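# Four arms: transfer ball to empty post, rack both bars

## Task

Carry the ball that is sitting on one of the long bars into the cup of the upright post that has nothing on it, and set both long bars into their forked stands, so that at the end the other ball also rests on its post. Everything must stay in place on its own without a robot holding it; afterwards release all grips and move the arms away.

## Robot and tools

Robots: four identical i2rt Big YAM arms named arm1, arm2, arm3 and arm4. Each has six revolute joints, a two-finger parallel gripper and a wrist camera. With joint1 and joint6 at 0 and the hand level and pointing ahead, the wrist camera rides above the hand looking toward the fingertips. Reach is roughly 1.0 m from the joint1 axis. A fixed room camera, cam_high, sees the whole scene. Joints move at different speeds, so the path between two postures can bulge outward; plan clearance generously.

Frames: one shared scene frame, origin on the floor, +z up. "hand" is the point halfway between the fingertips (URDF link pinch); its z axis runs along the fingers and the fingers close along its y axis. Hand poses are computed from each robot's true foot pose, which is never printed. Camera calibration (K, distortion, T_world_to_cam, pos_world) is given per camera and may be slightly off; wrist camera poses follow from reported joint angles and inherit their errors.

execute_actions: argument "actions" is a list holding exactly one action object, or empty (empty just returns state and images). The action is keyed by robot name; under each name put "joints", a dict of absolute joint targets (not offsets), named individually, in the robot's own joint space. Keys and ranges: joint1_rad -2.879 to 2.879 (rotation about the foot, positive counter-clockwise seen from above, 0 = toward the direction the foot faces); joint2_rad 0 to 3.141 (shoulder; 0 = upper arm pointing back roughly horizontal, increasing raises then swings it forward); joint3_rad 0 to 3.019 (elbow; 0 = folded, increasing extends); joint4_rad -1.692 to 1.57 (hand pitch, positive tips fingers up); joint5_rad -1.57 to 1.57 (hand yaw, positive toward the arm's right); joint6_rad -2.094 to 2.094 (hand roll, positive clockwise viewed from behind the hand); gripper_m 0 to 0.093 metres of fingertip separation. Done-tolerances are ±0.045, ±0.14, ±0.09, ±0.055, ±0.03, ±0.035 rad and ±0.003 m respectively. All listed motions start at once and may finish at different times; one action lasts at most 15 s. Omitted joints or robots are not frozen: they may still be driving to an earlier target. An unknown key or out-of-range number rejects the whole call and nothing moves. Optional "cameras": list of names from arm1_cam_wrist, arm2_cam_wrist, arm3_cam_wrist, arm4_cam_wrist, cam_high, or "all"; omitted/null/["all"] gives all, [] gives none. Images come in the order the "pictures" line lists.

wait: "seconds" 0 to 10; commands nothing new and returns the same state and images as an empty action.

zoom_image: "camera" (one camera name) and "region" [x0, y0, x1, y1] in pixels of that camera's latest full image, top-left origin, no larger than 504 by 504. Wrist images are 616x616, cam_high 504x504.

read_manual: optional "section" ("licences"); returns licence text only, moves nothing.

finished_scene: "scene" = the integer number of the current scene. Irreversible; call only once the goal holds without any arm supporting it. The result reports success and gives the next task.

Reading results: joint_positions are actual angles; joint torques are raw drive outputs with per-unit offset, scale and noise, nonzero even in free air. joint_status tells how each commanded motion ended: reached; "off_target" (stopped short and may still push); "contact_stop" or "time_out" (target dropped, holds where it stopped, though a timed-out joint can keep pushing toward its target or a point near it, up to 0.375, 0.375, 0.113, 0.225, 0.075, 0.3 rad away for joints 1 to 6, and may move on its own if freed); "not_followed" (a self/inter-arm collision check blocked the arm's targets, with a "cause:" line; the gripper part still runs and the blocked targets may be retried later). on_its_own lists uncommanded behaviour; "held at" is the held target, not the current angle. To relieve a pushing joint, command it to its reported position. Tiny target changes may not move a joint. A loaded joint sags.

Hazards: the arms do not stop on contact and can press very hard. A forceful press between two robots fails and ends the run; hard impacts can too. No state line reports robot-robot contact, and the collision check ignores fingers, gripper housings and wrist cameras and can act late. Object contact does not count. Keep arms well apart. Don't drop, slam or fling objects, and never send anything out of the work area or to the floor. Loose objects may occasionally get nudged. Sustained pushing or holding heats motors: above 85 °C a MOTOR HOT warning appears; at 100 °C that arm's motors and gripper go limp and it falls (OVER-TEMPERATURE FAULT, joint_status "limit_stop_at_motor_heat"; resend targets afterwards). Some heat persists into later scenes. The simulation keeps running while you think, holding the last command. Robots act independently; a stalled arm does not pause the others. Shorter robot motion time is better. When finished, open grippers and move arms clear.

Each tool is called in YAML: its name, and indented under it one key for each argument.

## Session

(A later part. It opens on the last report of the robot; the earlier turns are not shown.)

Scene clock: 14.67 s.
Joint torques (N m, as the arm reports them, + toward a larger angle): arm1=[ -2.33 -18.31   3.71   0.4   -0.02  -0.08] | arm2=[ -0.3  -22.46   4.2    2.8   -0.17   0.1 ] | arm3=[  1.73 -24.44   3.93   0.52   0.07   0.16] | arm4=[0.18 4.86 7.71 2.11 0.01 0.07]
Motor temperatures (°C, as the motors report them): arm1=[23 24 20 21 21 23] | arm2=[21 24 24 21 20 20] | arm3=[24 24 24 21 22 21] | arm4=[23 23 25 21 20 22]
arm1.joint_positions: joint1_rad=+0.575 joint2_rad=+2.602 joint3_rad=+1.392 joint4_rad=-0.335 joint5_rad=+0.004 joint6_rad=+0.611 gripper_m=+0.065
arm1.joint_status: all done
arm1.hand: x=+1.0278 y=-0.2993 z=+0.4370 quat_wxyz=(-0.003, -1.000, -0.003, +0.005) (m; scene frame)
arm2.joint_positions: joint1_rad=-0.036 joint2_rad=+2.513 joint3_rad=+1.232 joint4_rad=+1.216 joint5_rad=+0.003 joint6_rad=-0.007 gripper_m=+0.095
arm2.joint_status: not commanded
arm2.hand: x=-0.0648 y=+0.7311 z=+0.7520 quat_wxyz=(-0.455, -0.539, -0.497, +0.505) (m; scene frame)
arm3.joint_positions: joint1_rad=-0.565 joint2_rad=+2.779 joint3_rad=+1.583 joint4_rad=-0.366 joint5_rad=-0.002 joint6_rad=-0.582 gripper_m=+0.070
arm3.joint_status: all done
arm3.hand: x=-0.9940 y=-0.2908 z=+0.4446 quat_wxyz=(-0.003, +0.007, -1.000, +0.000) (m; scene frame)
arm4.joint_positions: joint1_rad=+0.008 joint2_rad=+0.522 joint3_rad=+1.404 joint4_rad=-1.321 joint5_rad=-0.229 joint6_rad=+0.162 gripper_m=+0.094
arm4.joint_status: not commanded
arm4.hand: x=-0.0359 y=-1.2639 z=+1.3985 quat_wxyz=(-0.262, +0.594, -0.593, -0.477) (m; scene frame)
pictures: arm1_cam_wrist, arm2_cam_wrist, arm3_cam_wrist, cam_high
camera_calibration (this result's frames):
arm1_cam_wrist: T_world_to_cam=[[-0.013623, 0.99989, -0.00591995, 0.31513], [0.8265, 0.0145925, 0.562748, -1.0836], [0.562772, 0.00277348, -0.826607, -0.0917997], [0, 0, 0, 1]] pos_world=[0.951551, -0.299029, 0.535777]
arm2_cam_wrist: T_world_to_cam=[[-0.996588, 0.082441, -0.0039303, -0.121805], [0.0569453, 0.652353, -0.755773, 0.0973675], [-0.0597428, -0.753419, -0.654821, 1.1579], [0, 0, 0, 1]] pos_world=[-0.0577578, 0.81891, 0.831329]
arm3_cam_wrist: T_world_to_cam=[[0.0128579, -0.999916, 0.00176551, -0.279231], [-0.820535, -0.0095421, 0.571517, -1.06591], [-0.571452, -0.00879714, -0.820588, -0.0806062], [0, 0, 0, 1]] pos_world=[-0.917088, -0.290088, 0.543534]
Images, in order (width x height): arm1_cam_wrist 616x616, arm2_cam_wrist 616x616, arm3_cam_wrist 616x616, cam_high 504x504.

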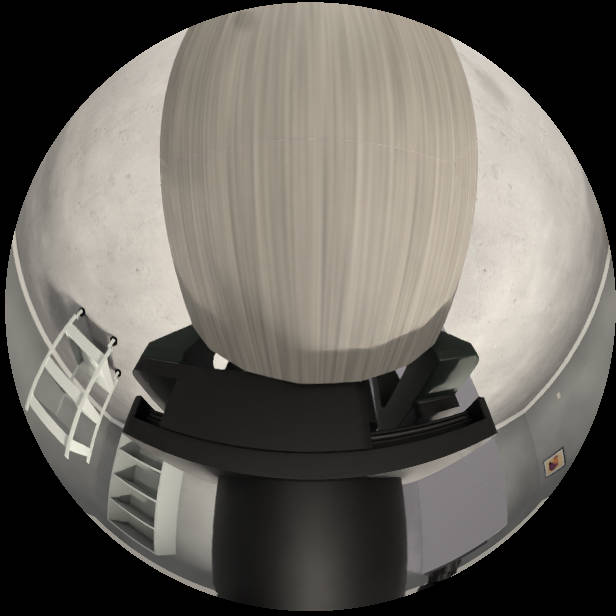

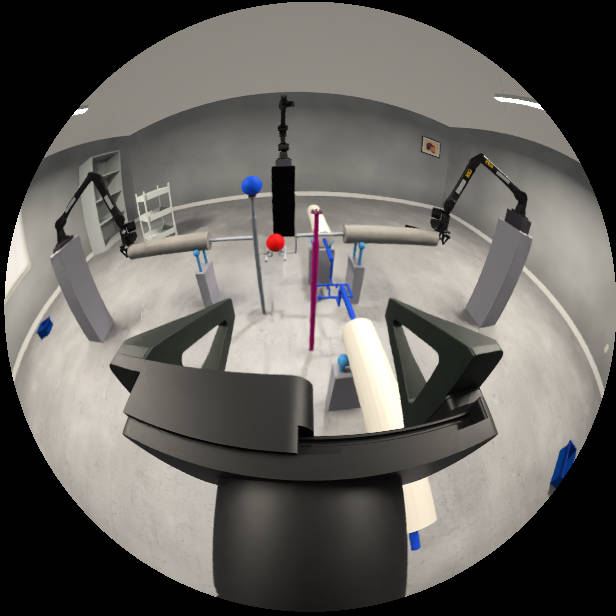

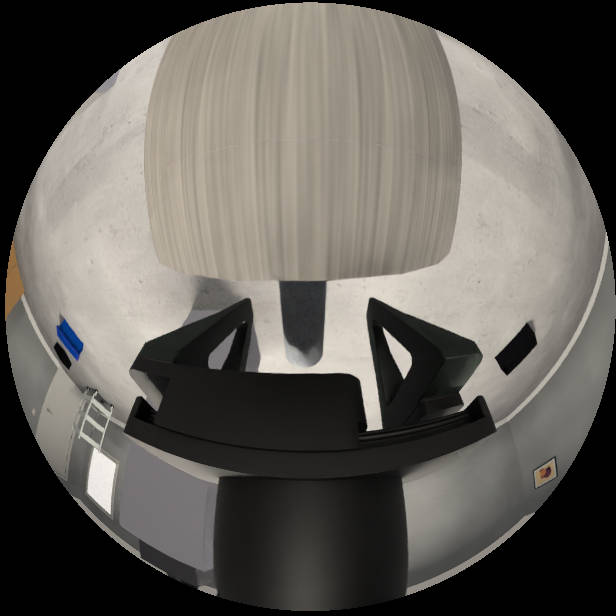

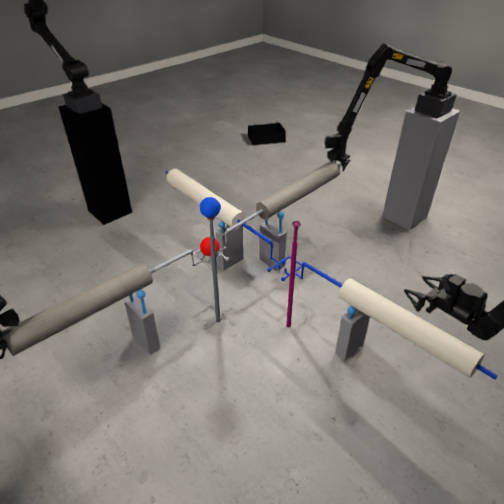

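execute_actions:
  actions:
    - {"arm1":{"joints":{"joint1_rad":0.592,"joint3_rad":1.378,"joint6_rad":0.64,"gripper_m":0.05}},"arm3":{"joints":{"joint1_rad":-0.54,"joint3_rad":1.602,"joint6_rad":-0.548,"gripper_m":0.05}}}
  cameras: ["arm1_cam_wrist","arm3_cam_wrist"]

Scene clock: 15.73 s.
Joint torques (N m, as the arm reports them, + toward a larger angle): arm1=[ -0.39 -18.02   2.56   0.39  -0.03   0.13] | arm2=[ -0.26 -22.5    4.18   2.82  -0.17   0.1 ] | arm3=[  1.3  -24.45   5.24   0.47   0.07   0.15] | arm4=[0.26 4.86 7.7  2.12 0.   0.08]
Motor temperatures (°C, as the motors report them): arm1=[23 24 20 21 21 23] | arm2=[21 24 24 21 20 20] | arm3=[24 24 24 21 22 21] | arm4=[23 23 25 21 20 22]
arm1.joint_positions: joint1_rad=+0.579 joint2_rad=+2.602 joint3_rad=+1.380 joint4_rad=-0.335 joint5_rad=+0.004 joint6_rad=+0.625 gripper_m=+0.050
arm1.joint_status: all done
arm1.hand: x=+1.0349 y=-0.2969 z=+0.4355 quat_wxyz=(+0.001, -1.000, +0.002, +0.000) (m; scene frame)
arm2.joint_positions: joint1_rad=-0.036 joint2_rad=+2.513 joint3_rad=+1.232 joint4_rad=+1.216 joint5_rad=+0.003 joint6_rad=-0.007 gripper_m=+0.095
arm2.joint_status: not commanded
arm2.hand: x=-0.0648 y=+0.7311 z=+0.7520 quat_wxyz=(-0.455, -0.539, -0.497, +0.505) (m; scene frame)
arm3.joint_positions: joint1_rad=-0.550 joint2_rad=+2.779 joint3_rad=+1.583 joint4_rad=-0.366 joint5_rad=-0.002 joint6_rad=-0.558 gripper_m=+0.050
arm3.joint_status: all done
arm3.hand: x=-0.9898 y=-0.2841 z=+0.4446 quat_wxyz=(-0.003, +0.002, -1.000, +0.000) (m; scene frame)
arm4.joint_positions: joint1_rad=+0.008 joint2_rad=+0.522 joint3_rad=+1.404 joint4_rad=-1.321 joint5_rad=-0.229 joint6_rad=+0.162 gripper_m=+0.094
arm4.joint_status: not commanded
arm4.hand: x=-0.0359 y=-1.2639 z=+1.3985 quat_wxyz=(-0.262, +0.594, -0.593, -0.477) (m; scene frame)
pictures: arm1_cam_wrist, arm3_cam_wrist
camera_calibration (this result's frames):
arm1_cam_wrist: T_world_to_cam=[[-0.00409605, 0.999991, 0.000735869, 0.300112], [0.821096, 0.00294325, 0.570783, -1.09002], [0.570776, 0.00294217, -0.821101, -0.10768], [0, 0, 0, 1]] pos_world=[0.9577, -0.296585, 0.533528]
arm3_cam_wrist: T_world_to_cam=[[0.00370316, -0.999992, 0.00157125, -0.281629], [-0.820615, -0.00214095, 0.571478, -1.06038], [-0.57147, -0.00340566, -0.820616, -0.0766176], [0, 0, 0, 1]] pos_world=[-0.912903, -0.284158, 0.543551]
Images, in order (width x height): arm1_cam_wrist 616x616, arm3_cam_wrist 616x616.

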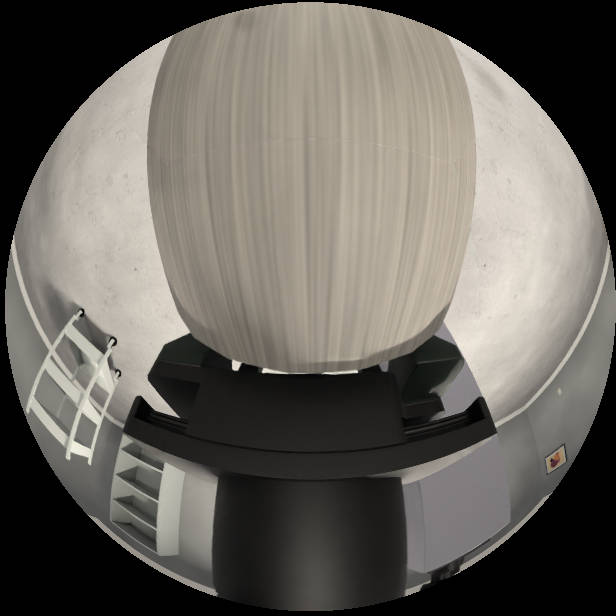

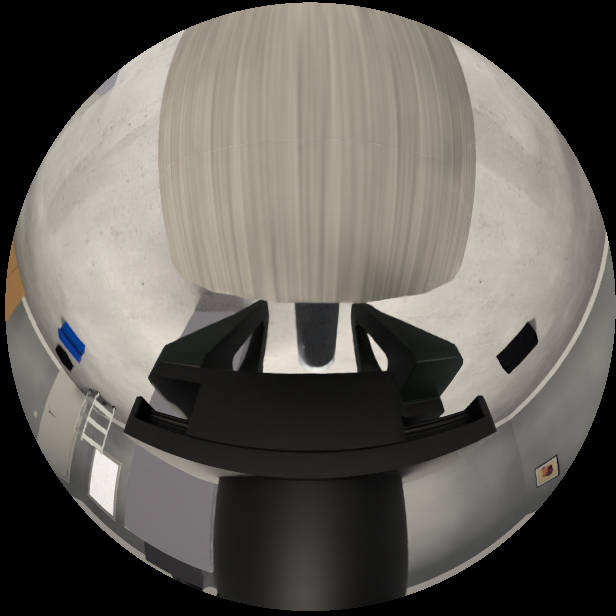

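execute_actions:
  actions:
    - {"arm1":{"joints":{"joint1_rad":0.585,"gripper_m":0.0}},"arm3":{"joints":{"joint1_rad":-0.556,"joint3_rad":1.592,"gripper_m":0.0}}}
  cameras: ["arm1_cam_wrist","arm3_cam_wrist","arm2_cam_wrist","cam_high","arm4_cam_wrist"]

Scene clock: 16.50 s.
Joint torques (N m, as the arm reports them, + toward a larger angle): arm1=[ -0.92 -17.88   2.69   0.38  -0.14   0.27] | arm2=[ -0.32 -22.42   4.21   2.83  -0.17   0.1 ] | arm3=[  0.47 -24.31   4.3    0.48  -0.16   0.15] | arm4=[0.24 4.82 7.69 2.08 0.01 0.07]
Motor temperatures (°C, as the motors report them): arm1=[23 24 20 21 21 23] | arm2=[21 24 24 21 20 20] | arm3=[24 24 24 21 22 21] | arm4=[23 23 25 21 20 22]
arm1.joint_positions: joint1_rad=+0.579 joint2_rad=+2.602 joint3_rad=+1.379 joint4_rad=-0.335 joint5_rad=+0.008 joint6_rad=+0.615 gripper_m=+0.018
arm1.joint_status: gripper_m off_target (ended at +0.018, target +0.000); the others done
arm1.hand: x=+1.0351 y=-0.2960 z=+0.4353 quat_wxyz=(+0.003, -1.000, -0.003, +0.000) (m; scene frame)
arm2.joint_positions: joint1_rad=-0.036 joint2_rad=+2.513 joint3_rad=+1.232 joint4_rad=+1.216 joint5_rad=+0.003 joint6_rad=-0.007 gripper_m=+0.095
arm2.joint_status: not commanded
arm2.hand: x=-0.0648 y=+0.7311 z=+0.7520 quat_wxyz=(-0.455, -0.539, -0.497, +0.505) (m; scene frame)
arm3.joint_positions: joint1_rad=-0.552 joint2_rad=+2.779 joint3_rad=+1.585 joint4_rad=-0.363 joint5_rad=+0.005 joint6_rad=-0.562 gripper_m=+0.018
arm3.joint_status: gripper_m off_target (ended at +0.018, target +0.000); the others done
arm3.hand: x=-0.9898 y=-0.2866 z=+0.4447 quat_wxyz=(-0.003, +0.003, -1.000, +0.004) (m; scene frame)
arm4.joint_positions: joint1_rad=+0.008 joint2_rad=+0.522 joint3_rad=+1.404 joint4_rad=-1.321 joint5_rad=-0.229 joint6_rad=+0.162 gripper_m=+0.094
arm4.joint_status: not commanded
arm4.hand: x=-0.0359 y=-1.2639 z=+1.3985 quat_wxyz=(-0.262, +0.594, -0.593, -0.477) (m; scene frame)
pictures: arm1_cam_wrist, arm2_cam_wrist, arm3_cam_wrist, arm4_cam_wrist, cam_high
camera_calibration (this result's frames):
arm1_cam_wrist: T_world_to_cam=[[-0.0140214, 0.999891, 0.00451705, 0.307774], [0.821752, 0.00894941, 0.569775, -1.08856], [0.569673, 0.011701, -0.821788, -0.103869], [0, 0, 0, 1]] pos_world=[0.958009, -0.296784, 0.533483]
arm2_cam_wrist: T_world_to_cam=[[-0.996588, 0.082441, -0.0039303, -0.121805], [0.0569453, 0.652353, -0.755773, 0.0973675], [-0.0597428, -0.753419, -0.654821, 1.1579], [0, 0, 0, 1]] pos_world=[-0.0577578, 0.81891, 0.831329]
arm3_cam_wrist: T_world_to_cam=[[0.0063145, -0.999932, 0.00976911, -0.285145], [-0.82027, 0.000408134, 0.571976, -1.05959], [-0.571942, -0.0116251, -0.820212, -0.0794653], [0, 0, 0, 1]] pos_world=[-0.912795, -0.285617, 0.543665]
arm4_cam_wrist: T_world_to_cam=[[0.956589, 0.14786, -0.251147, 0.574678], [0.0134837, -0.883275, -0.468661, -0.451854], [-0.291128, 0.44493, -0.846925, 1.86341], [0, 0, 0, 1]] pos_world=[-0.00114781, -1.31317, 1.51073]
Images, in order (width x height): arm1_cam_wrist 616x616, arm2_cam_wrist 616x616, arm3_cam_wrist 616x616, arm4_cam_wrist 616x616, cam_high 504x504.

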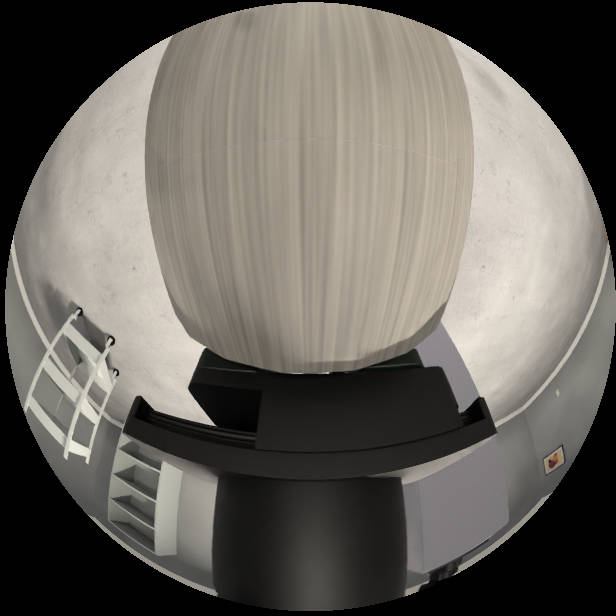

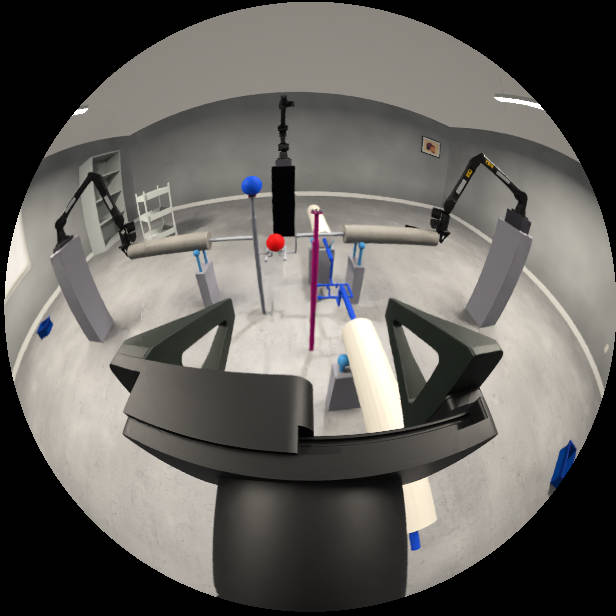

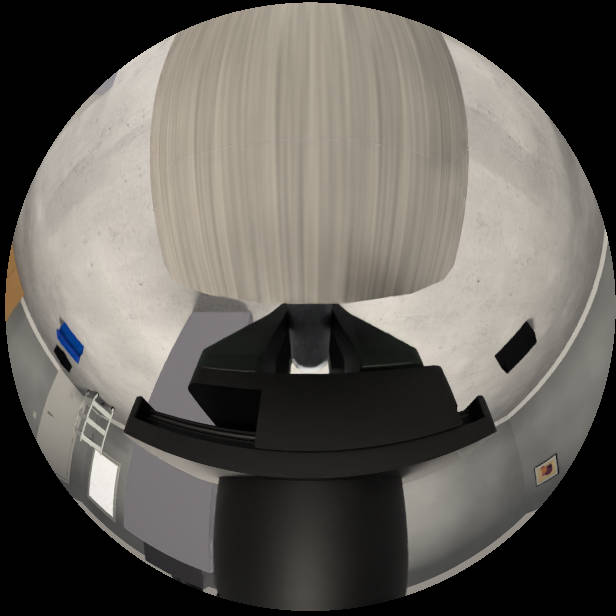

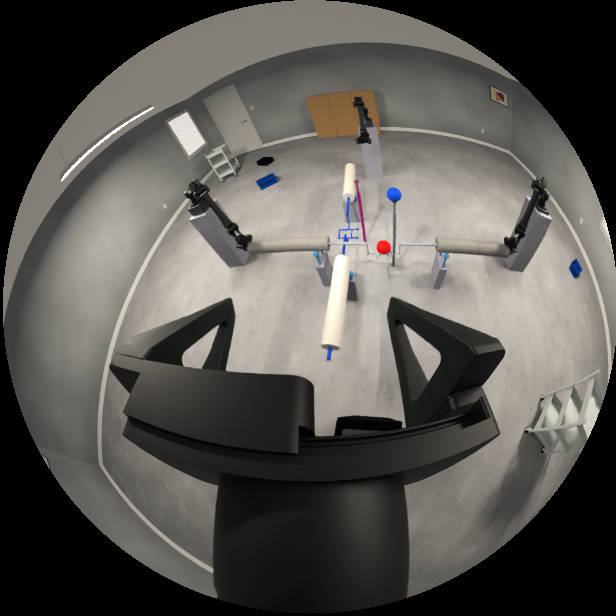

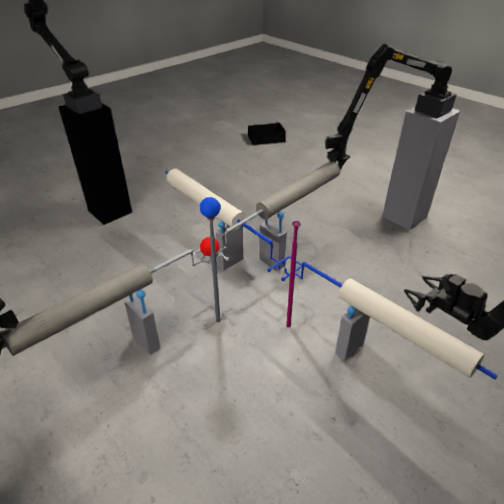

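zoom_image:
  camera: "arm2_cam_wrist"
  region: [200, 160, 360, 280]

zoom_image:
  camera: "arm4_cam_wrist"
  region: [330, 170, 450, 280]

Region (200, 160, 360, 280) of arm2_cam_wrist's 616x616 image, scaled by 3.150, with more detail than that image has; it fills the top 378 rows of this view, and the rest is white.

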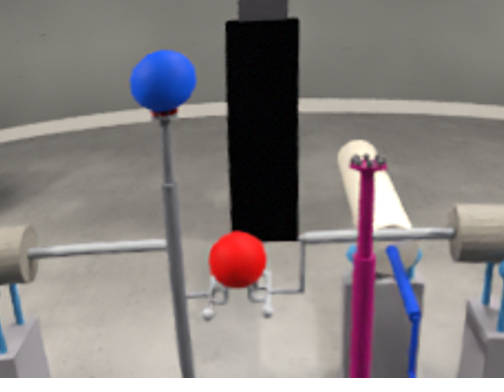

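Region (330, 170, 450, 280) of arm4_cam_wrist's 616x616 image, scaled by 4.200, with more detail than that image has; it fills the top 462 rows of this view, and the rest is white.

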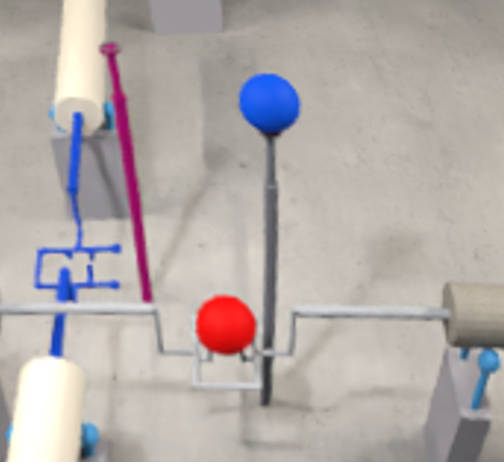

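execute_actions:
  actions:
    - {"arm1":{"joints":{"joint1_rad":0.566,"joint2_rad":2.407,"joint3_rad":1.316,"joint4_rad":-0.425,"joint6_rad":0.605}},"arm3":{"joints":{"joint1_rad":-0.562,"joint2_rad":2.565,"joint3_rad":1.468,"joint4_rad":-0.405,"joint6_rad":-0.572}}}
  cameras: ["arm2_cam_wrist","cam_high","arm3_cam_wrist"]

Scene clock: 21.23 s.
Joint torques (N m, as the arm reports them, + toward a larger angle): arm1=[ -1.32 -19.68   4.29   0.15   0.06   0.08] | arm2=[ -0.17 -22.38   4.2    2.85  -0.16   0.11] | arm3=[  0.39 -29.39   4.94   0.18  -0.08   0.07] | arm4=[0.31 4.9  7.69 2.09 0.   0.08]
Motor temperatures (°C, as the motors report them): arm1=[23 24 20 21 21 23] | arm2=[21 25 24 21 20 20] | arm3=[24 24 24 21 22 21] | arm4=[23 23 26 21 20 22]
arm1.joint_positions: joint1_rad=+0.566 joint2_rad=+2.446 joint3_rad=+1.305 joint4_rad=-0.418 joint5_rad=+0.002 joint6_rad=+0.596 gripper_m=+0.018
arm1.joint_status: all done
arm1.hand: x=+1.0282 y=-0.2937 z=+0.5015 quat_wxyz=(+0.001, -1.000, -0.006, -0.002) (m; scene frame)
arm2.joint_positions: joint1_rad=-0.036 joint2_rad=+2.513 joint3_rad=+1.232 joint4_rad=+1.216 joint5_rad=+0.003 joint6_rad=-0.007 gripper_m=+0.095
arm2.joint_status: not commanded
arm2.hand: x=-0.0648 y=+0.7311 z=+0.7520 quat_wxyz=(-0.455, -0.539, -0.497, +0.505) (m; scene frame)
arm3.joint_positions: joint1_rad=-0.559 joint2_rad=+2.617 joint3_rad=+1.455 joint4_rad=-0.402 joint5_rad=+0.002 joint6_rad=-0.572 gripper_m=+0.018
arm3.joint_status: all done
arm3.hand: x=-0.9968 y=-0.2860 z=+0.5094 quat_wxyz=(-0.001, +0.005, -1.000, +0.001) (m; scene frame)
arm4.joint_positions: joint1_rad=+0.008 joint2_rad=+0.522 joint3_rad=+1.404 joint4_rad=-1.321 joint5_rad=-0.229 joint6_rad=+0.162 gripper_m=+0.094
arm4.joint_status: not commanded
arm4.hand: x=-0.0359 y=-1.2639 z=+1.3985 quat_wxyz=(-0.262, +0.594, -0.593, -0.477) (m; scene frame)
pictures: arm2_cam_wrist, arm3_cam_wrist, cam_high
camera_calibration (this result's frames):
arm2_cam_wrist: T_world_to_cam=[[-0.996588, 0.082441, -0.0039303, -0.121805], [0.0569453, 0.652353, -0.755773, 0.0973675], [-0.0597428, -0.753419, -0.654821, 1.1579], [0, 0, 0, 1]] pos_world=[-0.0577578, 0.81891, 0.831329]
arm3_cam_wrist: T_world_to_cam=[[0.00942216, -0.999949, 0.00365508, -0.278919], [-0.818298, -0.0056096, 0.574766, -1.10354], [-0.574716, -0.00840649, -0.818309, -0.0332785], [0, 0, 0, 1]] pos_world=[-0.919526, -0.285375, 0.608067]
Images, in order (width x height): arm2_cam_wrist 616x616, arm3_cam_wrist 616x616, cam_high 504x504.

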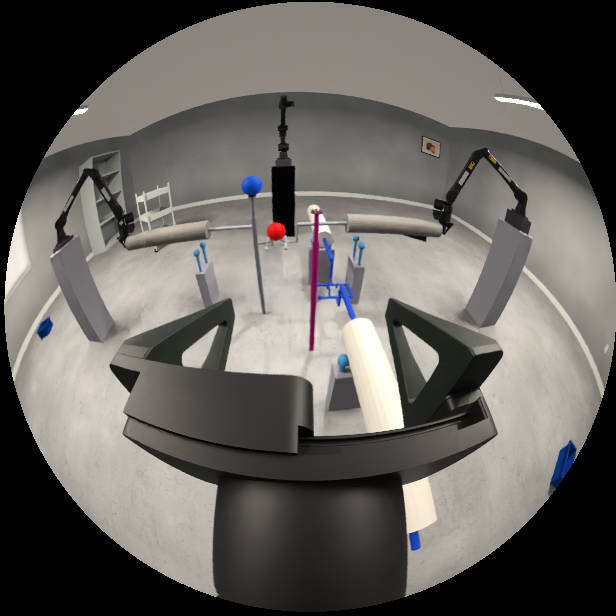

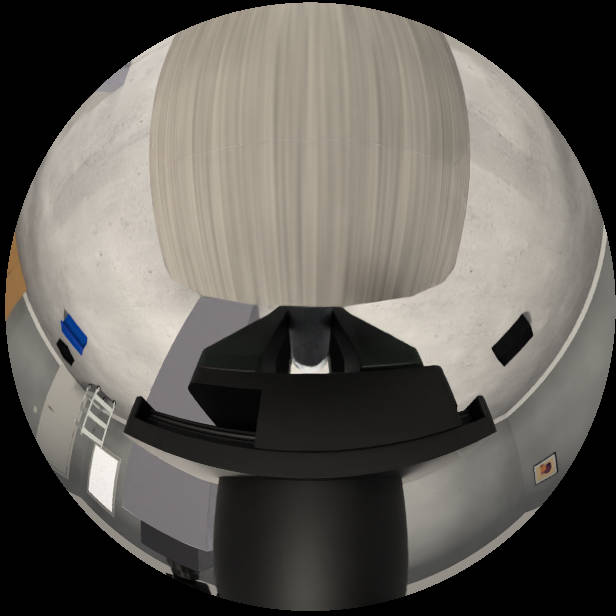

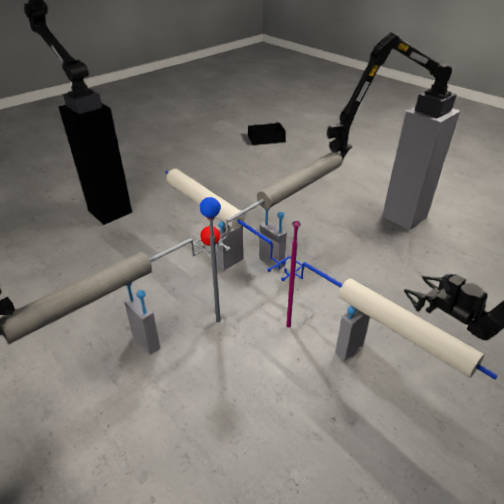

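execute_actions:
  actions:
    - {"arm1":{"joints":{"joint1_rad":0.518,"joint2_rad":2.232,"joint3_rad":1.402,"joint4_rad":-0.677,"joint6_rad":0.556}},"arm3":{"joints":{"joint1_rad":-0.619,"joint2_rad":2.262,"joint3_rad":1.195,"joint4_rad":-0.431,"joint6_rad":-0.628}}}
  cameras: ["arm2_cam_wrist","cam_high"]

Scene clock: 23.10 s.
Joint torques (N m, as the arm reports them, + toward a larger angle): arm1=[ -1.75 -19.57   8.35  -0.03  -0.03   0.04] | arm2=[ -0.25 -22.43   4.19   2.81  -0.17   0.1 ] | arm3=[  0.84 -24.6    4.99   0.52  -0.22   0.08] | arm4=[0.16 4.92 7.71 2.11 0.01 0.07]
Motor temperatures (°C, as the motors report them): arm1=[23 24 20 21 21 23] | arm2=[21 25 24 21 20 20] | arm3=[24 25 24 21 22 21] | arm4=[23 23 26 21 20 22]
arm1.joint_positions: joint1_rad=+0.520 joint2_rad=+2.256 joint3_rad=+1.360 joint4_rad=-0.664 joint5_rad=+0.004 joint6_rad=+0.551 gripper_m=+0.018
arm1.joint_status: all done
arm1.hand: x=+0.9823 y=-0.2938 z=+0.6091 quat_wxyz=(+0.002, -1.000, -0.006, -0.002) (m; scene frame)
arm2.joint_positions: joint1_rad=-0.036 joint2_rad=+2.513 joint3_rad=+1.232 joint4_rad=+1.216 joint5_rad=+0.003 joint6_rad=-0.007 gripper_m=+0.095
arm2.joint_status: not commanded
arm2.hand: x=-0.0648 y=+0.7311 z=+0.7520 quat_wxyz=(-0.455, -0.539, -0.497, +0.505) (m; scene frame)
arm3.joint_positions: joint1_rad=-0.617 joint2_rad=+2.298 joint3_rad=+1.184 joint4_rad=-0.434 joint5_rad=+0.006 joint6_rad=-0.631 gripper_m=+0.018
arm3.joint_status: all done
arm3.hand: x=-1.0457 y=-0.2904 z=+0.6243 quat_wxyz=(-0.007, +0.005, -1.000, +0.007) (m; scene frame)
arm4.joint_positions: joint1_rad=+0.008 joint2_rad=+0.522 joint3_rad=+1.404 joint4_rad=-1.321 joint5_rad=-0.229 joint6_rad=+0.162 gripper_m=+0.094
arm4.joint_status: not commanded
arm4.hand: x=-0.0359 y=-1.2639 z=+1.3985 quat_wxyz=(-0.262, +0.594, -0.593, -0.477) (m; scene frame)
pictures: arm2_cam_wrist, cam_high
camera_calibration (this result's frames):
arm2_cam_wrist: T_world_to_cam=[[-0.996588, 0.082441, -0.0039303, -0.121805], [0.0569453, 0.652353, -0.755773, 0.0973675], [-0.0597428, -0.753419, -0.654821, 1.1579], [0, 0, 0, 1]] pos_world=[-0.0577578, 0.81891, 0.831329]
Images, in order (width x height): arm2_cam_wrist 616x616, cam_high 504x504.

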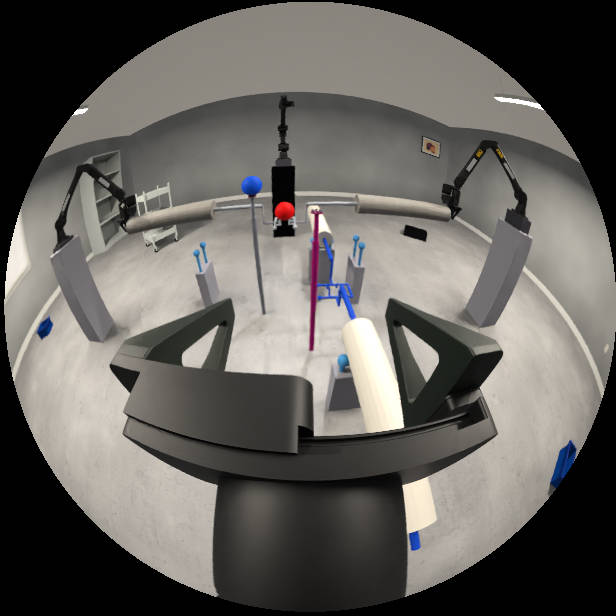

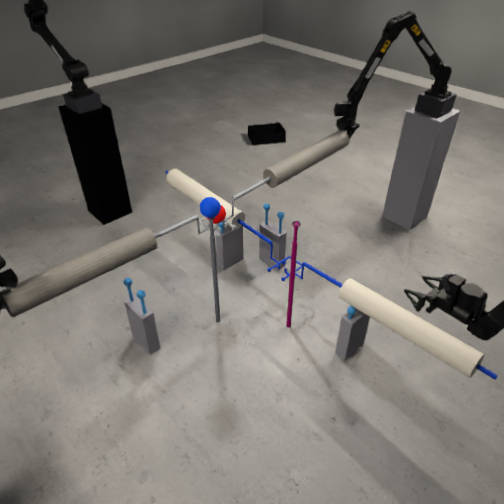

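execute_actions:
  actions:
    - {"arm1":{"joints":{"joint1_rad":0.471,"joint2_rad":2.136,"joint3_rad":1.585,"joint4_rad":-0.956,"joint6_rad":0.512}},"arm3":{"joints":{"joint1_rad":-0.685,"joint2_rad":1.968,"joint3_rad":1.016,"joint4_rad":-0.558,"joint6_rad":-0.692}}}
  cameras: ["arm2_cam_wrist","cam_high"]

Scene clock: 24.30 s.
Joint torques (N m, as the arm reports them, + toward a larger angle): arm1=[ -1.46 -20.91  10.75  -0.51  -0.1    0.1 ] | arm2=[ -0.25 -22.48   4.18   2.82  -0.17   0.1 ] | arm3=[  0.58 -21.18   6.26   0.5   -0.18   0.09] | arm4=[0.26 4.89 7.68 2.1  0.01 0.07]
Motor temperatures (°C, as the motors report them): arm1=[23 25 21 21 21 23] | arm2=[21 25 24 21 20 20] | arm3=[24 25 24 21 22 21] | arm4=[23 23 26 21 20 22]
arm1.joint_positions: joint1_rad=+0.470 joint2_rad=+2.166 joint3_rad=+1.530 joint4_rad=-0.930 joint5_rad=+0.006 joint6_rad=+0.502 gripper_m=+0.018
arm1.joint_status: all done
arm1.hand: x=+0.9283 y=-0.2920 z=+0.7052 quat_wxyz=(+0.005, -1.000, -0.005, -0.004) (m; scene frame)
arm2.joint_positions: joint1_rad=-0.036 joint2_rad=+2.513 joint3_rad=+1.232 joint4_rad=+1.216 joint5_rad=+0.003 joint6_rad=-0.007 gripper_m=+0.095
arm2.joint_status: not commanded
arm2.hand: x=-0.0648 y=+0.7311 z=+0.7520 quat_wxyz=(-0.455, -0.539, -0.497, +0.505) (m; scene frame)
arm3.joint_positions: joint1_rad=-0.681 joint2_rad=+2.002 joint3_rad=+1.002 joint4_rad=-0.562 joint5_rad=+0.007 joint6_rad=-0.694 gripper_m=+0.018
arm3.joint_status: all done
arm3.hand: x=-1.1027 y=-0.2854 z=+0.7233 quat_wxyz=(+0.000, +0.005, -1.000, +0.003) (m; scene frame)
arm4.joint_positions: joint1_rad=+0.008 joint2_rad=+0.522 joint3_rad=+1.404 joint4_rad=-1.321 joint5_rad=-0.229 joint6_rad=+0.162 gripper_m=+0.094
arm4.joint_status: not commanded
arm4.hand: x=-0.0359 y=-1.2639 z=+1.3985 quat_wxyz=(-0.262, +0.594, -0.593, -0.477) (m; scene frame)
pictures: arm2_cam_wrist, cam_high
camera_calibration (this result's frames):
arm2_cam_wrist: T_world_to_cam=[[-0.996588, 0.082441, -0.0039303, -0.121805], [0.0569453, 0.652353, -0.755773, 0.0973675], [-0.0597428, -0.753419, -0.654821, 1.1579], [0, 0, 0, 1]] pos_world=[-0.0577578, 0.81891, 0.831329]
Images, in order (width x height): arm2_cam_wrist 616x616, cam_high 504x504.

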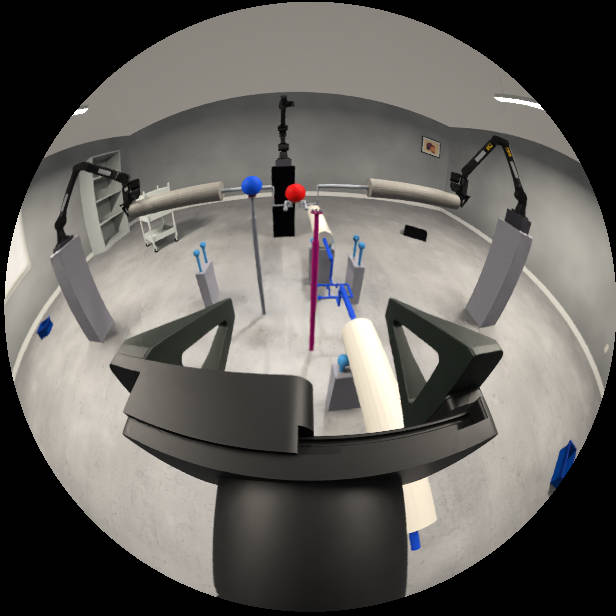

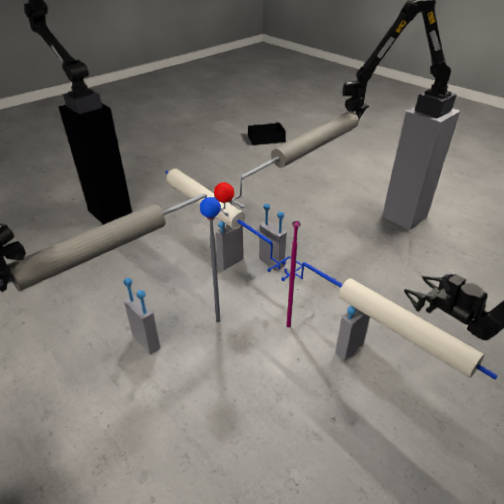

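execute_actions:
  actions:
    - {"arm1":{"joints":{"joint1_rad":0.438,"joint2_rad":2.093,"joint3_rad":1.847,"joint4_rad":-1.253,"joint6_rad":0.479}},"arm3":{"joints":{"joint1_rad":-0.769,"joint2_rad":1.658,"joint3_rad":0.93,"joint4_rad":-0.784,"joint6_rad":-0.776}}}
  cameras: ["arm2_cam_wrist","cam_high","arm1_cam_wrist","arm3_cam_wrist"]

zoom_image:
  camera: "arm2_cam_wrist"
  region: [200, 130, 400, 250]

Scene clock: 26.07 s.
Joint torques (N m, as the arm reports them, + toward a larger angle): arm1=[ -1.08 -22.45  12.44  -0.84  -0.1    0.14] | arm2=[ -0.36 -22.45   4.18   2.81  -0.17   0.1 ] | arm3=[  1.07 -17.33   7.87   0.46  -0.19   0.08] | arm4=[0.2  4.83 7.7  2.09 0.   0.08]
Motor temperatures (°C, as the motors report them): arm1=[23 25 21 21 21 23] | arm2=[21 25 24 21 20 20] | arm3=[24 25 24 21 22 21] | arm4=[23 23 26 21 20 22]
arm1.joint_positions: joint1_rad=+0.435 joint2_rad=+2.126 joint3_rad=+1.787 joint4_rad=-1.218 joint5_rad=+0.006 joint6_rad=+0.466 gripper_m=+0.018
arm1.joint_status: all done
arm1.hand: x=+0.8779 y=-0.2943 z=+0.8149 quat_wxyz=(+0.003, -1.000, -0.006, +0.000) (m; scene frame)
arm2.joint_positions: joint1_rad=-0.036 joint2_rad=+2.513 joint3_rad=+1.232 joint4_rad=+1.216 joint5_rad=+0.003 joint6_rad=-0.007 gripper_m=+0.095
arm2.joint_status: not commanded
arm2.hand: x=-0.0648 y=+0.7311 z=+0.7520 quat_wxyz=(-0.455, -0.539, -0.497, +0.505) (m; scene frame)
arm3.joint_positions: joint1_rad=-0.764 joint2_rad=+1.686 joint3_rad=+0.915 joint4_rad=-0.788 joint5_rad=+0.006 joint6_rad=-0.777 gripper_m=+0.018
arm3.joint_status: all done
arm3.hand: x=-1.1563 y=-0.2854 z=+0.8314 quat_wxyz=(-0.001, +0.005, -1.000, +0.004) (m; scene frame)
arm4.joint_positions: joint1_rad=+0.008 joint2_rad=+0.522 joint3_rad=+1.404 joint4_rad=-1.321 joint5_rad=-0.229 joint6_rad=+0.162 gripper_m=+0.094
arm4.joint_status: not commanded
arm4.hand: x=-0.0359 y=-1.2639 z=+1.3985 quat_wxyz=(-0.262, +0.594, -0.593, -0.477) (m; scene frame)
pictures: arm1_cam_wrist, arm2_cam_wrist, arm3_cam_wrist, cam_high
camera_calibration (this result's frames):
arm1_cam_wrist: T_world_to_cam=[[-0.0189889, 0.999811, 0.00414665, 0.30684], [0.82166, 0.0132421, 0.569824, -1.17435], [0.569662, 0.0142275, -0.821756, 0.29837], [0, 0, 0, 1]] pos_world=[0.800771, -0.295476, 0.913086]
arm2_cam_wrist: T_world_to_cam=[[-0.996588, 0.082441, -0.0039303, -0.121805], [0.0569453, 0.652353, -0.755773, 0.0973675], [-0.0597428, -0.753419, -0.654821, 1.1579], [0, 0, 0, 1]] pos_world=[-0.0577578, 0.81891, 0.831329]
arm3_cam_wrist: T_world_to_cam=[[0.00901936, -0.999904, 0.0105057, -0.284187], [-0.81768, -0.00132726, 0.575672, -1.41793], [-0.575603, -0.0137825, -0.817613, 0.135475], [0, 0, 0, 1]] pos_world=[-1.07887, -0.284174, 0.930017]
Images, in order (width x height): arm1_cam_wrist 616x616, arm2_cam_wrist 616x616, arm3_cam_wrist 616x616, cam_high 504x504.

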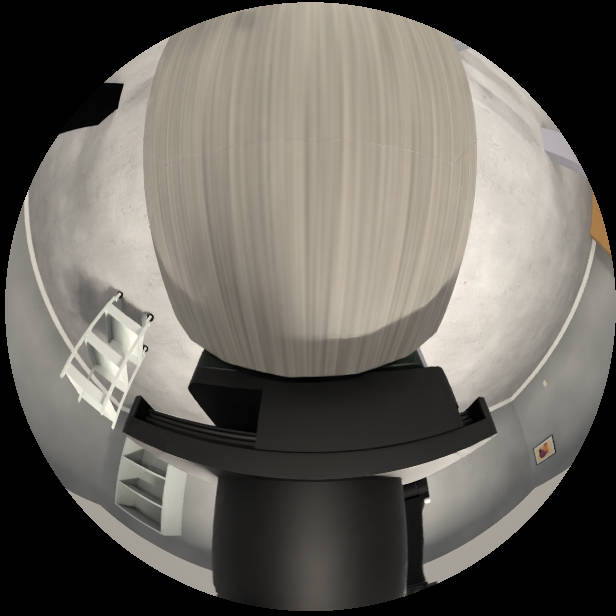

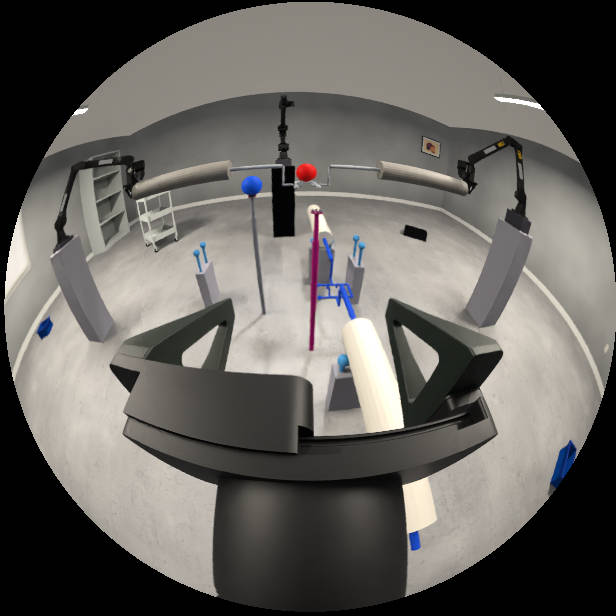

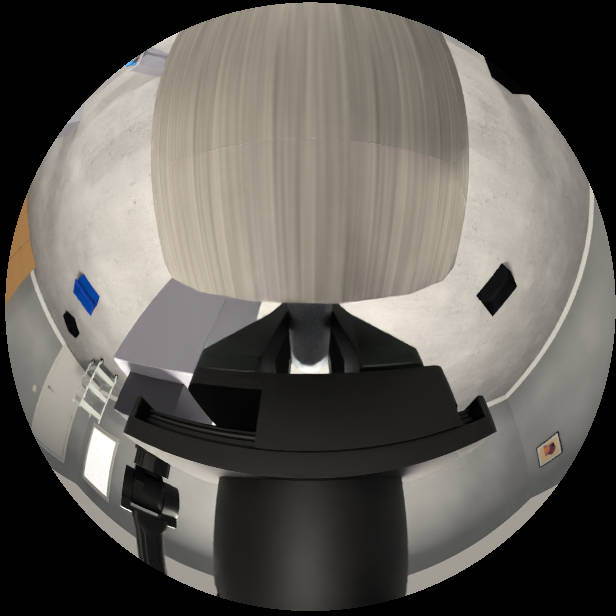

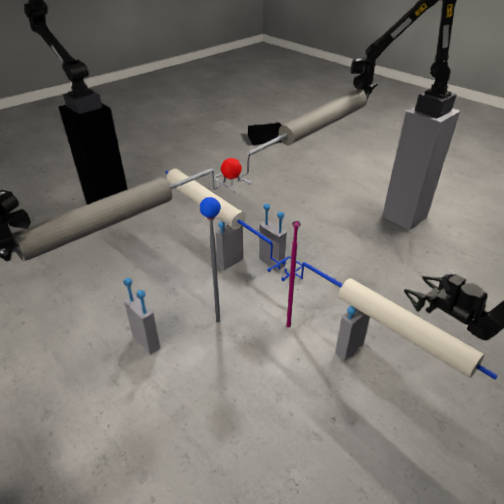

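Region (200, 130, 400, 250) of arm2_cam_wrist's 616x616 image, scaled by 2.520, with more detail than that image has; it fills the top 302 rows of this view, and the rest is white.

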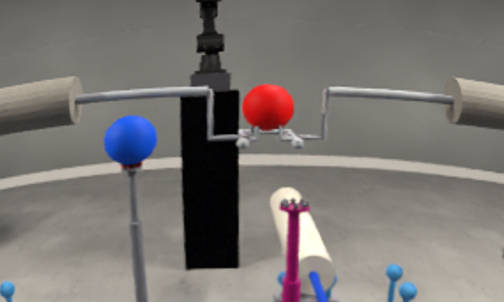

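execute_actions:
  actions:
    - {"arm1":{"joints":{"joint1_rad":0.339,"joint2_rad":1.995,"joint3_rad":1.726,"joint4_rad":-1.258,"joint6_rad":0.383}},"arm3":{"joints":{"joint1_rad":-0.625,"joint2_rad":1.511,"joint3_rad":0.823,"joint4_rad":-0.824,"joint6_rad":-0.633}}}
  cameras: ["arm2_cam_wrist","cam_high"]

zoom_image:
  camera: "arm2_cam_wrist"
  region: [200, 130, 400, 250]

Scene clock: 28.03 s.
Joint torques (N m, as the arm reports them, + toward a larger angle): arm1=[ -0.61 -21.86   8.92  -0.37  -0.1    0.21] | arm2=[ -0.21 -22.42   4.18   2.82  -0.17   0.1 ] | arm3=[  0.93 -16.1    8.98   0.52  -0.02   0.11] | arm4=[0.3  4.92 7.7  2.09 0.01 0.07]
Motor temperatures (°C, as the motors report them): arm1=[23 25 22 21 21 23] | arm2=[21 25 24 21 20 20] | arm3=[24 25 24 21 22 21] | arm4=[23 23 26 21 20 22]
arm1.joint_positions: joint1_rad=+0.329 joint2_rad=+2.040 joint3_rad=+1.710 joint4_rad=-1.237 joint5_rad=+0.007 joint6_rad=+0.363 gripper_m=+0.018
arm1.joint_status: all done
arm1.hand: x=+0.8746 y=-0.2226 z=+0.8399 quat_wxyz=(+0.006, -1.000, -0.004, -0.004) (m; scene frame)
arm2.joint_positions: joint1_rad=-0.036 joint2_rad=+2.513 joint3_rad=+1.232 joint4_rad=+1.216 joint5_rad=+0.003 joint6_rad=-0.007 gripper_m=+0.095
arm2.joint_status: not commanded
arm2.hand: x=-0.0648 y=+0.7311 z=+0.7520 quat_wxyz=(-0.455, -0.539, -0.497, +0.505) (m; scene frame)
arm3.joint_positions: joint1_rad=-0.626 joint2_rad=+1.547 joint3_rad=+0.797 joint4_rad=-0.829 joint5_rad=+0.000 joint6_rad=-0.639 gripper_m=+0.018
arm3.joint_status: all done
arm3.hand: x=-1.1608 y=-0.2114 z=+0.8496 quat_wxyz=(+0.004, +0.005, -1.000, -0.004) (m; scene frame)
arm4.joint_positions: joint1_rad=+0.008 joint2_rad=+0.522 joint3_rad=+1.404 joint4_rad=-1.321 joint5_rad=-0.229 joint6_rad=+0.162 gripper_m=+0.094
arm4.joint_status: not commanded
arm4.hand: x=-0.0359 y=-1.2639 z=+1.3985 quat_wxyz=(-0.262, +0.594, -0.593, -0.477) (m; scene frame)
pictures: arm2_cam_wrist, cam_high
camera_calibration (this result's frames):
arm2_cam_wrist: T_world_to_cam=[[-0.996588, 0.082441, -0.0039303, -0.121805], [0.0569453, 0.652353, -0.755773, 0.0973675], [-0.0597428, -0.753419, -0.654821, 1.1579], [0, 0, 0, 1]] pos_world=[-0.0577578, 0.81891, 0.831329]
Images, in order (width x height): arm2_cam_wrist 616x616, cam_high 504x504.

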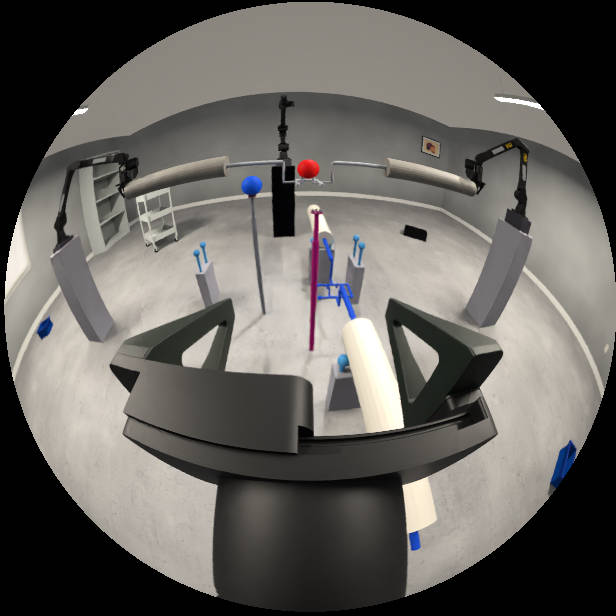

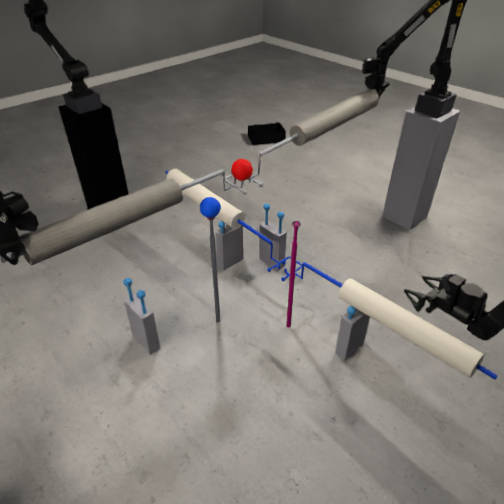

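Region (200, 130, 400, 250) of arm2_cam_wrist's 616x616 image, scaled by 2.520, with more detail than that image has; it fills the top 302 rows of this view, and the rest is white.

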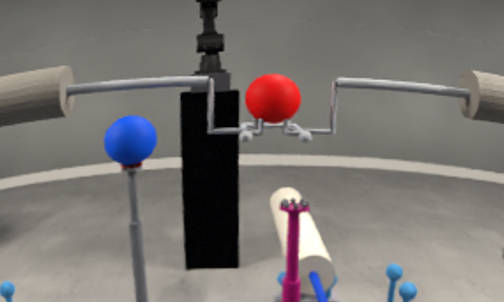

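execute_actions:
  actions:
    - {"arm1":{"joints":{"joint1_rad":0.047,"joint2_rad":1.89,"joint3_rad":1.546,"joint4_rad":-1.142,"joint6_rad":0.09}},"arm3":{"joints":{"joint1_rad":-0.117,"joint2_rad":1.342,"joint3_rad":0.635,"joint4_rad":-0.783,"joint6_rad":-0.122}}}
  cameras: ["arm2_cam_wrist","cam_high"]

zoom_image:
  camera: "arm2_cam_wrist"
  region: [200, 130, 400, 250]

Scene clock: 29.97 s.
Joint torques (N m, as the arm reports them, + toward a larger angle): arm1=[ -1.34 -20.83   9.34   0.54   0.08   0.16] | arm2=[ -0.2  -22.46   4.2    2.81  -0.17   0.1 ] | arm3=[  1.73 -11.47   8.72   0.39   0.24   0.22] | arm4=[0.27 4.87 7.7  2.09 0.01 0.08]
Motor temperatures (°C, as the motors report them): arm1=[23 25 22 21 21 23] | arm2=[21 25 24 21 20 20] | arm3=[24 24 24 21 22 21] | arm4=[23 23 26 21 20 22]
arm1.joint_positions: joint1_rad=+0.043 joint2_rad=+1.942 joint3_rad=+1.522 joint4_rad=-1.147 joint5_rad=+0.000 joint6_rad=+0.075 gripper_m=+0.018
arm1.joint_status: all done
arm1.hand: x=+0.8791 y=-0.0486 z=+0.8302 quat_wxyz=(+0.003, -1.000, -0.005, -0.005) (m; scene frame)
arm2.joint_positions: joint1_rad=-0.036 joint2_rad=+2.513 joint3_rad=+1.232 joint4_rad=+1.216 joint5_rad=+0.003 joint6_rad=-0.007 gripper_m=+0.095
arm2.joint_status: not commanded
arm2.hand: x=-0.0648 y=+0.7311 z=+0.7520 quat_wxyz=(-0.455, -0.539, -0.497, +0.505) (m; scene frame)
arm3.joint_positions: joint1_rad=-0.127 joint2_rad=+1.369 joint3_rad=+0.609 joint4_rad=-0.784 joint5_rad=-0.006 joint6_rad=-0.140 gripper_m=+0.018
arm3.joint_status: all done
arm3.hand: x=-1.1563 y=-0.0380 z=+0.8518 quat_wxyz=(-0.013, +0.005, -1.000, -0.003) (m; scene frame)
arm4.joint_positions: joint1_rad=+0.008 joint2_rad=+0.522 joint3_rad=+1.404 joint4_rad=-1.321 joint5_rad=-0.229 joint6_rad=+0.162 gripper_m=+0.094
arm4.joint_status: not commanded
arm4.hand: x=-0.0359 y=-1.2639 z=+1.3985 quat_wxyz=(-0.262, +0.594, -0.593, -0.477) (m; scene frame)
pictures: arm2_cam_wrist, cam_high
camera_calibration (this result's frames):
arm2_cam_wrist: T_world_to_cam=[[-0.996588, 0.082441, -0.0039303, -0.121805], [0.0569453, 0.652353, -0.755773, 0.0973675], [-0.0597428, -0.753419, -0.654821, 1.1579], [0, 0, 0, 1]] pos_world=[-0.0577578, 0.81891, 0.831329]
Images, in order (width x height): arm2_cam_wrist 616x616, cam_high 504x504.

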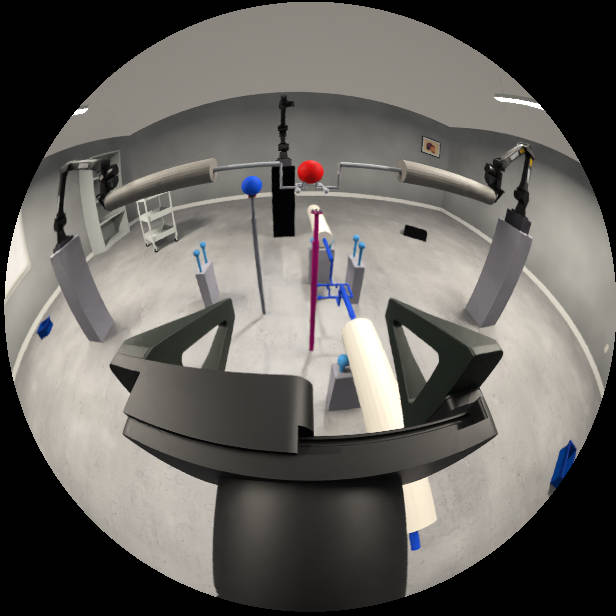

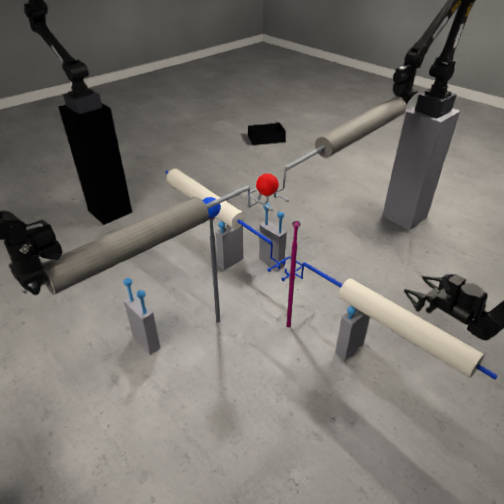

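Region (200, 130, 400, 250) of arm2_cam_wrist's 616x616 image, scaled by 2.520, with more detail than that image has; it fills the top 302 rows of this view, and the rest is white.

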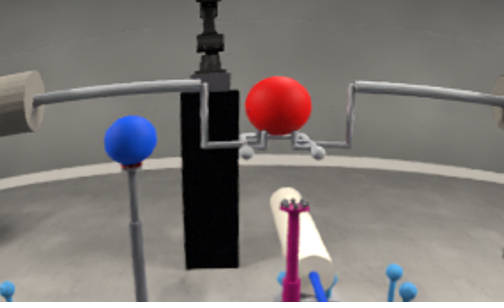

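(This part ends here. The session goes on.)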